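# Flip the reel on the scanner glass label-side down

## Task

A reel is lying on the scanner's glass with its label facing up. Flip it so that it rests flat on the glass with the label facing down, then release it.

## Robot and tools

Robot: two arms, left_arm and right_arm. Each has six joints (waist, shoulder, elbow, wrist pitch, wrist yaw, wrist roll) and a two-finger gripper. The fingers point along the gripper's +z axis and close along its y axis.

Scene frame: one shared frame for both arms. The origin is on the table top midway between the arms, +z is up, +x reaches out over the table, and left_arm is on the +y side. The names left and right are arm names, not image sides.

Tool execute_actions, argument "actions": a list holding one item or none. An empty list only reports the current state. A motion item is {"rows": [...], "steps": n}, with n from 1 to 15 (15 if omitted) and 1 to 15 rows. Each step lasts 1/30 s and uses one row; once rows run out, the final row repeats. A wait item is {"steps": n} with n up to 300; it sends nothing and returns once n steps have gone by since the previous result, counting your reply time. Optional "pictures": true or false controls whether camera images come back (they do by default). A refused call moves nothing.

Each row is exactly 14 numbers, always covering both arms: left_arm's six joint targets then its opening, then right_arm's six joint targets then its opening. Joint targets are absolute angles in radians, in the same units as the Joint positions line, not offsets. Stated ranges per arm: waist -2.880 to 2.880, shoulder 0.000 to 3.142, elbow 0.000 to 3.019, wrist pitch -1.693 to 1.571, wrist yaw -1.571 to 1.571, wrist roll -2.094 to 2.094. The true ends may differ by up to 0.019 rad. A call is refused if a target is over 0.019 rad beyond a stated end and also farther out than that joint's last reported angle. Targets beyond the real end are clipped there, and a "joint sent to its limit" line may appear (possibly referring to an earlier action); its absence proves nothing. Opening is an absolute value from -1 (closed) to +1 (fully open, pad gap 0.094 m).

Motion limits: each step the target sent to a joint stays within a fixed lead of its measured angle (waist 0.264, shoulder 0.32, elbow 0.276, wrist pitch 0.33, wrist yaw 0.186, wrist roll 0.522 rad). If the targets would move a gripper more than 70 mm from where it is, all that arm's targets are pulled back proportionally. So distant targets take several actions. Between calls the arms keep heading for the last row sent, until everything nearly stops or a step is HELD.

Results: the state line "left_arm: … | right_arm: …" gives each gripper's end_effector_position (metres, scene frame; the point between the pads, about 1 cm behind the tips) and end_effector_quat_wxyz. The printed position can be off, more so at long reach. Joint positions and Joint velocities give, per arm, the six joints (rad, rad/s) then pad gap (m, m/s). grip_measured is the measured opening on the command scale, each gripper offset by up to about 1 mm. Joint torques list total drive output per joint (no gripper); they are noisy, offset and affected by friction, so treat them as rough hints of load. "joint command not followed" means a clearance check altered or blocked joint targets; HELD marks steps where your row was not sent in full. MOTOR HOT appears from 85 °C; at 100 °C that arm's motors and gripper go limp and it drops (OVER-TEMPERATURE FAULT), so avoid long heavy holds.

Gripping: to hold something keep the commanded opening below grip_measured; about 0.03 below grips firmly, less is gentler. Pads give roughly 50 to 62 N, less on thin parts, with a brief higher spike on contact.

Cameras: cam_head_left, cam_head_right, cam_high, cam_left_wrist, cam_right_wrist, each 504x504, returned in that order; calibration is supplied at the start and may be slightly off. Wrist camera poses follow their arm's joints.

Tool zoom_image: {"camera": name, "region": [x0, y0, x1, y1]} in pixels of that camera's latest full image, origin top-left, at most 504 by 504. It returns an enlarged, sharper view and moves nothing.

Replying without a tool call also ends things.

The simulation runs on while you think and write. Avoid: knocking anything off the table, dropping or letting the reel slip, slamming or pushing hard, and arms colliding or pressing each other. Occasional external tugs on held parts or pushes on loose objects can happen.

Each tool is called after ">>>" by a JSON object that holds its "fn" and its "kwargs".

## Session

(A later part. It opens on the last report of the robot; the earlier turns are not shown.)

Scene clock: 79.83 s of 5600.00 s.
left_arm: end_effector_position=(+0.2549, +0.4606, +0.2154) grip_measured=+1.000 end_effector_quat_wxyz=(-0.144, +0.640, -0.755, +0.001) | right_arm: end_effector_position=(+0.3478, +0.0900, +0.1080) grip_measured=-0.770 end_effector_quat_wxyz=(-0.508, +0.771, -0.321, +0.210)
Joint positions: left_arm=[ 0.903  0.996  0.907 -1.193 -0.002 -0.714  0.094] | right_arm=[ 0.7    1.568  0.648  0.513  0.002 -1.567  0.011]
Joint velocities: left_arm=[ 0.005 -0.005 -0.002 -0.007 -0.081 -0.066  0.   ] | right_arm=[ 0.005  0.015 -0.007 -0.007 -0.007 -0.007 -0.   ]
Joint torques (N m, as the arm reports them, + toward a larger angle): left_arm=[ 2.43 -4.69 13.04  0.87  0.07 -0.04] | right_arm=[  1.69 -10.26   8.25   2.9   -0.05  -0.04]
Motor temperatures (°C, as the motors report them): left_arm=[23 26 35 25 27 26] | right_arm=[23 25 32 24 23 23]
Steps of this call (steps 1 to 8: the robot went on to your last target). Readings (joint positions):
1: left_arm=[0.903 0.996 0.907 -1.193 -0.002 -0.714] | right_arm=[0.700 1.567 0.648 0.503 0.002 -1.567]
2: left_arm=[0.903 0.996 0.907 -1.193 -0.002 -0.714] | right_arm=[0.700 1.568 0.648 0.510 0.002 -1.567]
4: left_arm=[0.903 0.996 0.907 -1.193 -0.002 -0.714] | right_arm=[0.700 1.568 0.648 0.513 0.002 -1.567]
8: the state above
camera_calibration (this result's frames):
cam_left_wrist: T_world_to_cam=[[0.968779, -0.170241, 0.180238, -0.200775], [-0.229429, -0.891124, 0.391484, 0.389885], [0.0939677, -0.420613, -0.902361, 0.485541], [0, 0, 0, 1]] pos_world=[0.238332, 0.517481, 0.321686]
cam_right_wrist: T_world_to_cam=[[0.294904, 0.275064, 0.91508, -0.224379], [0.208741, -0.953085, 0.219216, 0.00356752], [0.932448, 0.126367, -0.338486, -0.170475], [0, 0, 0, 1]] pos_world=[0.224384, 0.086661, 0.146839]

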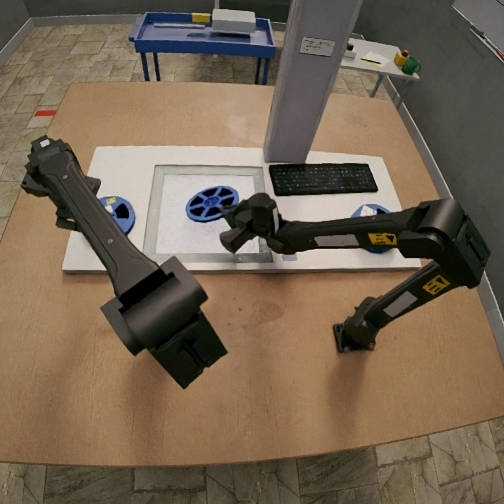

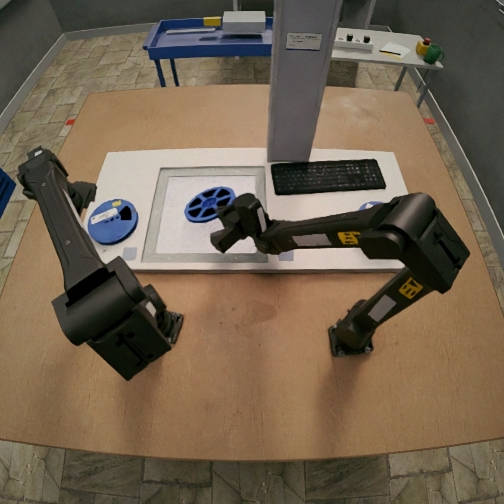

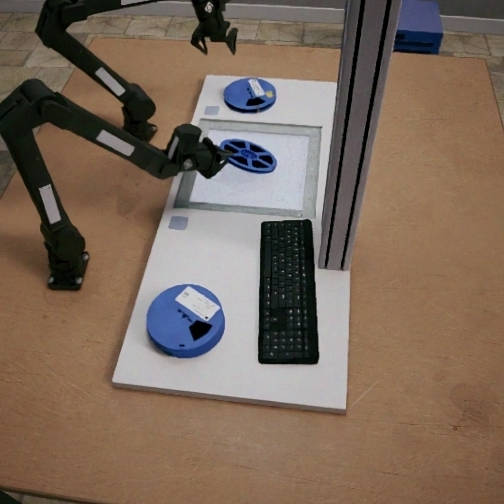

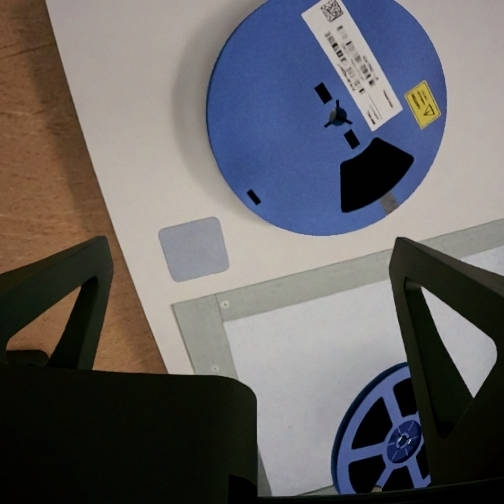

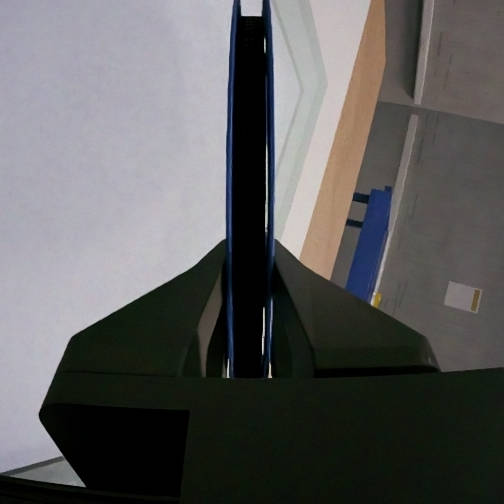

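>>> {"fn": "execute_actions", "kwargs": {"actions": [{"rows":[[0.9,1,0.92,-1.2,0,-0.72,1,0.7,1.58,0.66,0.53,0,-1.58,-0.8],[0.9,1,0.92,-1.2,0,-0.72,1,0.7,1.585,0.66,0.53,0,-1.58,-0.8],[0.9,1,0.92,-1.2,0,-0.72,1,0.7,1.59,0.66,0.53,0,-1.58,-0.79],[0.9,1,0.92,-1.2,0,-0.72,1,0.7,1.595,0.66,0.53,0,-1.58,-0.77],[0.9,1,0.92,-1.2,0,-0.72,1,0.7,1.6,0.66,0.53,0,-1.58,-0.73],[0.9,1,0.92,-1.2,0,-0.72,1,0.7,1.607,0.66,0.53,0,-1.58,-0.69],[0.9,1,0.92,-1.2,0,-0.72,1,0.7,1.614,0.66,0.53,0,-1.58,-0.64],[0.9,1,0.92,-1.2,0,-0.72,1,0.7,1.621,0.66,0.53,0,-1.58,-0.59],[0.9,1,0.92,-1.2,0,-0.72,1,0.7,1.628,0.66,0.53,0,-1.58,-0.54],[0.9,1,0.92,-1.2,0,-0.72,1,0.7,1.635,0.66,0.53,0,-1.58,-0.49],[0.9,1,0.92,-1.2,0,-0.72,1,0.7,1.642,0.66,0.53,0,-1.58,-0.45],[0.9,1,0.92,-1.2,0,-0.72,1,0.7,1.649,0.66,0.53,0,-1.58,-0.41],[0.9,1,0.92,-1.2,0,-0.72,1,0.7,1.655,0.66,0.53,0,-1.58,-0.38],[0.9,1,0.92,-1.2,0,-0.72,1,0.7,1.66,0.66,0.53,0,-1.58,-0.35],[0.9,1,0.92,-1.2,0,-0.72,1,0.7,1.665,0.66,0.53,0,-1.58,-0.34]]}], "pictures": false}}

>>> {"fn": "execute_actions", "kwargs": {"actions": [{"steps":5}], "pictures": false}}

>>> {"fn": "execute_actions", "kwargs": {"actions": [{"rows":[[0.9,1,0.92,-1.2,0,-0.72,1,0.7,1.653,0.63,0.54,0,-1.58,-0.33],[0.9,1,0.92,-1.2,0,-0.72,1,0.7,1.646,0.62,0.544,0,-1.58,-0.33],[0.9,1,0.92,-1.2,0,-0.72,1,0.7,1.639,0.61,0.548,0,-1.58,-0.33],[0.9,1,0.92,-1.2,0,-0.72,1,0.7,1.632,0.6,0.552,0,-1.58,-0.33],[0.9,1,0.92,-1.2,0,-0.72,1,0.7,1.625,0.59,0.556,0,-1.58,-0.33],[0.9,1,0.92,-1.2,0,-0.72,1,0.7,1.618,0.58,0.56,0,-1.58,-0.33],[0.9,1,0.92,-1.2,0,-0.72,1,0.7,1.611,0.57,0.564,0,-1.58,-0.33],[0.9,1,0.92,-1.2,0,-0.72,1,0.7,1.604,0.56,0.568,0,-1.58,-0.33],[0.9,1,0.92,-1.2,0,-0.72,1,0.7,1.597,0.55,0.572,0,-1.58,-0.33],[0.9,1,0.92,-1.2,0,-0.72,1,0.7,1.59,0.54,0.576,0,-1.58,-0.33],[0.9,1,0.92,-1.2,0,-0.72,1,0.7,1.582,0.53,0.58,0,-1.58,-0.33],[0.9,1,0.92,-1.2,0,-0.72,1,0.7,1.574,0.52,0.584,0,-1.58,-0.33],[0.9,1,0.92,-1.2,0,-0.72,1,0.7,1.562,0.505,0.588,0,-1.58,-0.33],[0.9,1,0.92,-1.2,0,-0.72,1,0.7,1.549,0.49,0.592,0,-1.58,-0.33],[0.9,1,0.92,-1.2,0,-0.72,1,0.7,1.52,0.46,0.596,0,-1.58,-0.33]]}], "pictures": false}}

>>> {"fn": "execute_actions", "kwargs": {"actions": [{"steps":12}]}}

Scene clock: 95.00 s of 5600.00 s.
left_arm: end_effector_position=(+0.2549, +0.4606, +0.2154) grip_measured=+1.000 end_effector_quat_wxyz=(-0.144, +0.640, -0.755, +0.001) | right_arm: end_effector_position=(+0.3455, +0.0878, +0.0681) grip_measured=-0.348 end_effector_quat_wxyz=(-0.478, +0.790, -0.329, +0.198)
Joint positions: left_arm=[ 0.903  0.996  0.907 -1.193 -0.002 -0.714  0.094] | right_arm=[ 0.7    1.644  0.648  0.513  0.001 -1.568  0.031]
Joint velocities: left_arm=[-0.005 -0.005  0.027 -0.012 -0.037  0.007  0.   ] | right_arm=[-0.015  0.22  -0.002  0.012 -0.081 -0.051  0.014]
Joint torques (N m, as the arm reports them, + toward a larger angle): left_arm=[ 2.3  -5.23 10.54  0.83  0.03 -0.06] | right_arm=[  0.36 -10.68   6.19   2.35  -0.1   -0.04]
Motor temperatures (°C, as the motors report them): left_arm=[23 26 36 25 27 26] | right_arm=[23 26 32 24 23 23]
Steps of this call (steps 1 to 30: the robot went on to your last target; steps 31 to 90: nothing new was sent; then 11.67 s passed at rest; steps 91 to 105: all 15 steps of this action). Readings (joint positions):
91: left_arm=[0.903 0.996 0.907 -1.193 -0.002 -0.714] | right_arm=[0.700 1.568 0.648 0.513 0.002 -1.567]
92: left_arm=[0.903 0.996 0.907 -1.193 -0.002 -0.714] | right_arm=[0.700 1.568 0.648 0.513 0.002 -1.567]
94: left_arm=[0.903 0.996 0.907 -1.193 -0.002 -0.714] | right_arm=[0.700 1.572 0.648 0.513 0.002 -1.567]
98: left_arm=[0.903 0.996 0.907 -1.193 -0.002 -0.714] | right_arm=[0.700 1.587 0.648 0.513 0.001 -1.567]
105: the state above

Scene clock: 95.17 s of 5600.00 s.
left_arm: end_effector_position=(+0.2549, +0.4606, +0.2154) grip_measured=+1.000 end_effector_quat_wxyz=(-0.144, +0.640, -0.755, +0.001) | right_arm: end_effector_position=(+0.3448, +0.0870, +0.0602) grip_measured=-0.342 end_effector_quat_wxyz=(-0.472, +0.794, -0.330, +0.195)
Joint positions: left_arm=[ 0.903  0.996  0.907 -1.193 -0.002 -0.714  0.094] | right_arm=[ 0.7    1.659  0.648  0.513  0.001 -1.568  0.031]
Joint velocities: left_arm=[-0.015 -0.015 -0.012 -0.002 -0.022  0.007  0.   ] | right_arm=[-0.015  0.015  0.002 -0.007  0.081 -0.037  0.   ]
Joint torques (N m, as the arm reports them, + toward a larger angle): left_arm=[ 2.51 -4.87 10.71  0.81  0.05 -0.05] | right_arm=[  0.88 -11.3    6.29   2.4   -0.1   -0.07]
Motor temperatures (°C, as the motors report them): left_arm=[23 26 36 25 27 26] | right_arm=[23 26 32 24 23 23]
Steps of this call (steps 1 to 5: the robot went on to your last target). Readings (joint positions):
1: left_arm=[0.903 0.996 0.907 -1.193 -0.002 -0.714] | right_arm=[0.700 1.650 0.648 0.513 0.001 -1.568]
2: left_arm=[0.903 0.996 0.907 -1.193 -0.002 -0.714] | right_arm=[0.700 1.655 0.648 0.513 0.001 -1.568]
4: left_arm=[0.903 0.996 0.907 -1.193 -0.002 -0.714] | right_arm=[0.700 1.659 0.648 0.513 0.001 -1.568]
5: the state above

Scene clock: 95.67 s of 5600.00 s.
left_arm: end_effector_position=(+0.2549, +0.4606, +0.2154) grip_measured=+1.000 end_effector_quat_wxyz=(-0.144, +0.640, -0.755, +0.001) | right_arm: end_effector_position=(+0.3104, +0.0526, +0.0568) grip_measured=-0.332 end_effector_quat_wxyz=(-0.471, +0.794, -0.331, +0.195)
Joint positions: left_arm=[ 0.903  0.996  0.907 -1.193 -0.002 -0.714  0.094] | right_arm=[ 0.7    1.576  0.512  0.562  0.001 -1.568  0.031]
Joint velocities: left_arm=[-0.005 -0.015  0.002 -0.007 -0.037  0.051  0.   ] | right_arm=[-0.005 -0.366 -0.447  0.11  -0.066 -0.066  0.   ]
Joint torques (N m, as the arm reports them, + toward a larger angle): left_arm=[ 2.13 -4.92 10.64  0.86  0.07 -0.02] | right_arm=[  0.73 -12.34   3.15   2.13  -0.1   -0.03]
Motor temperatures (°C, as the motors report them): left_arm=[23 26 35 25 27 26] | right_arm=[23 26 32 24 23 23]
Steps of this call (steps 1 to 15: all 15 steps of this action). Readings (joint positions):
1: left_arm=[0.903 0.996 0.907 -1.193 -0.002 -0.714] | right_arm=[0.700 1.659 0.647 0.513 0.001 -1.568]
2: left_arm=[0.903 0.996 0.907 -1.193 -0.002 -0.714] | right_arm=[0.700 1.659 0.645 0.514 0.001 -1.568]
4: left_arm=[0.903 0.996 0.907 -1.193 -0.002 -0.714] | right_arm=[0.700 1.658 0.634 0.523 0.001 -1.568]
8: left_arm=[0.903 0.996 0.907 -1.193 -0.002 -0.714] | right_arm=[0.700 1.634 0.596 0.539 0.001 -1.568]
15: the state above

Scene clock: 96.07 s of 5600.00 s.
left_arm: end_effector_position=(+0.2549, +0.4606, +0.2154) grip_measured=+1.000 end_effector_quat_wxyz=(-0.144, +0.640, -0.755, +0.001) | right_arm: end_effector_position=(+0.2972, +0.0394, +0.0584) grip_measured=-0.332 end_effector_quat_wxyz=(-0.471, +0.794, -0.331, +0.195)
Joint positions: left_arm=[ 0.903  0.996  0.907 -1.193 -0.002 -0.714  0.094] | right_arm=[ 0.7    1.531  0.463  0.567  0.001 -1.568  0.031]
Joint velocities: left_arm=[-0.005 -0.015  0.002 -0.007  0.037  0.051  0.   ] | right_arm=[ 0.015 -0.015 -0.012  0.017  0.007  0.007  0.   ]
Joint torques (N m, as the arm reports them, + toward a larger angle): left_arm=[ 2.59 -4.74 10.58  0.82  0.06  0.  ] | right_arm=[ 0.6  -9.5   4.73  2.45 -0.12 -0.05]
Motor temperatures (°C, as the motors report them): left_arm=[23 26 35 25 27 26] | right_arm=[23 26 32 24 23 23]
Steps of this call (steps 1 to 12: the robot went on to your last target). Readings (joint positions):
1: left_arm=[0.903 0.996 0.907 -1.193 -0.002 -0.714] | right_arm=[0.700 1.562 0.495 0.565 0.001 -1.568]
2: left_arm=[0.903 0.996 0.907 -1.193 -0.002 -0.714] | right_arm=[0.700 1.549 0.480 0.565 0.001 -1.568]
4: left_arm=[0.903 0.996 0.907 -1.193 -0.002 -0.714] | right_arm=[0.700 1.533 0.464 0.565 0.001 -1.568]
8: left_arm=[0.903 0.996 0.907 -1.193 -0.002 -0.714] | right_arm=[0.700 1.531 0.463 0.567 0.001 -1.568]
12: the state above
camera_calibration (this result's frames):
cam_left_wrist: T_world_to_cam=[[0.968779, -0.170241, 0.180238, -0.200775], [-0.229429, -0.891124, 0.391484, 0.389885], [0.0939677, -0.420613, -0.902361, 0.485541], [0, 0, 0, 1]] pos_world=[0.238332, 0.517481, 0.321686]
cam_right_wrist: T_world_to_cam=[[0.354201, 0.335482, 0.872923, -0.167692], [0.225609, -0.936522, 0.26838, -0.0317641], [0.907547, 0.101879, -0.407405, -0.121217], [0, 0, 0, 1]] pos_world=[0.176573, 0.0388592, 0.105523]

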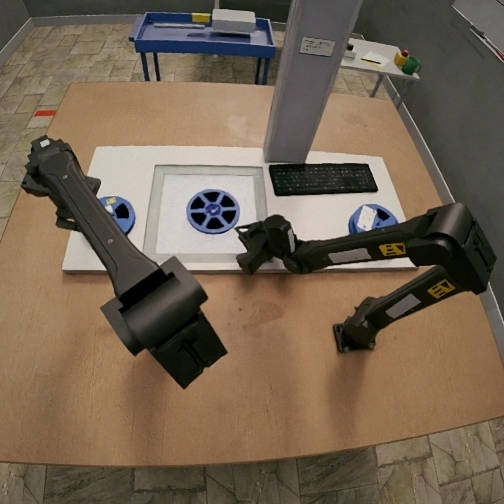

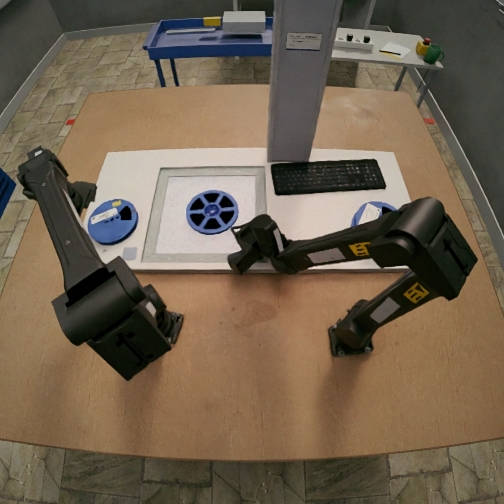

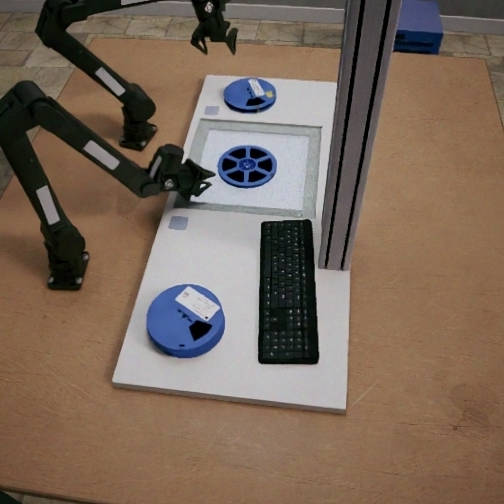

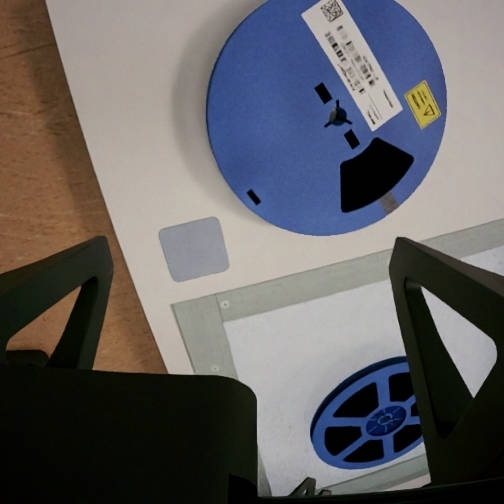

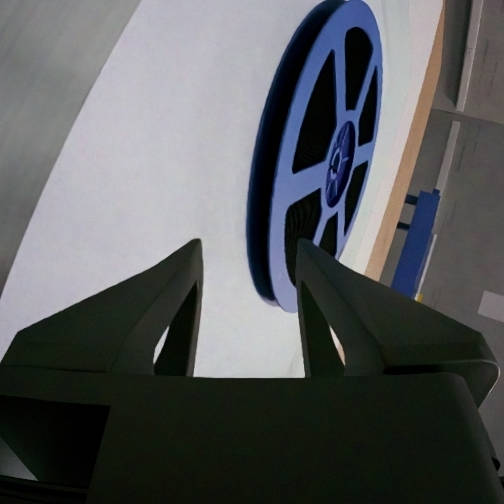

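>>> {"fn": "finished_scene", "kwargs": {"scene": 2}}

The scene is finished: the task was done.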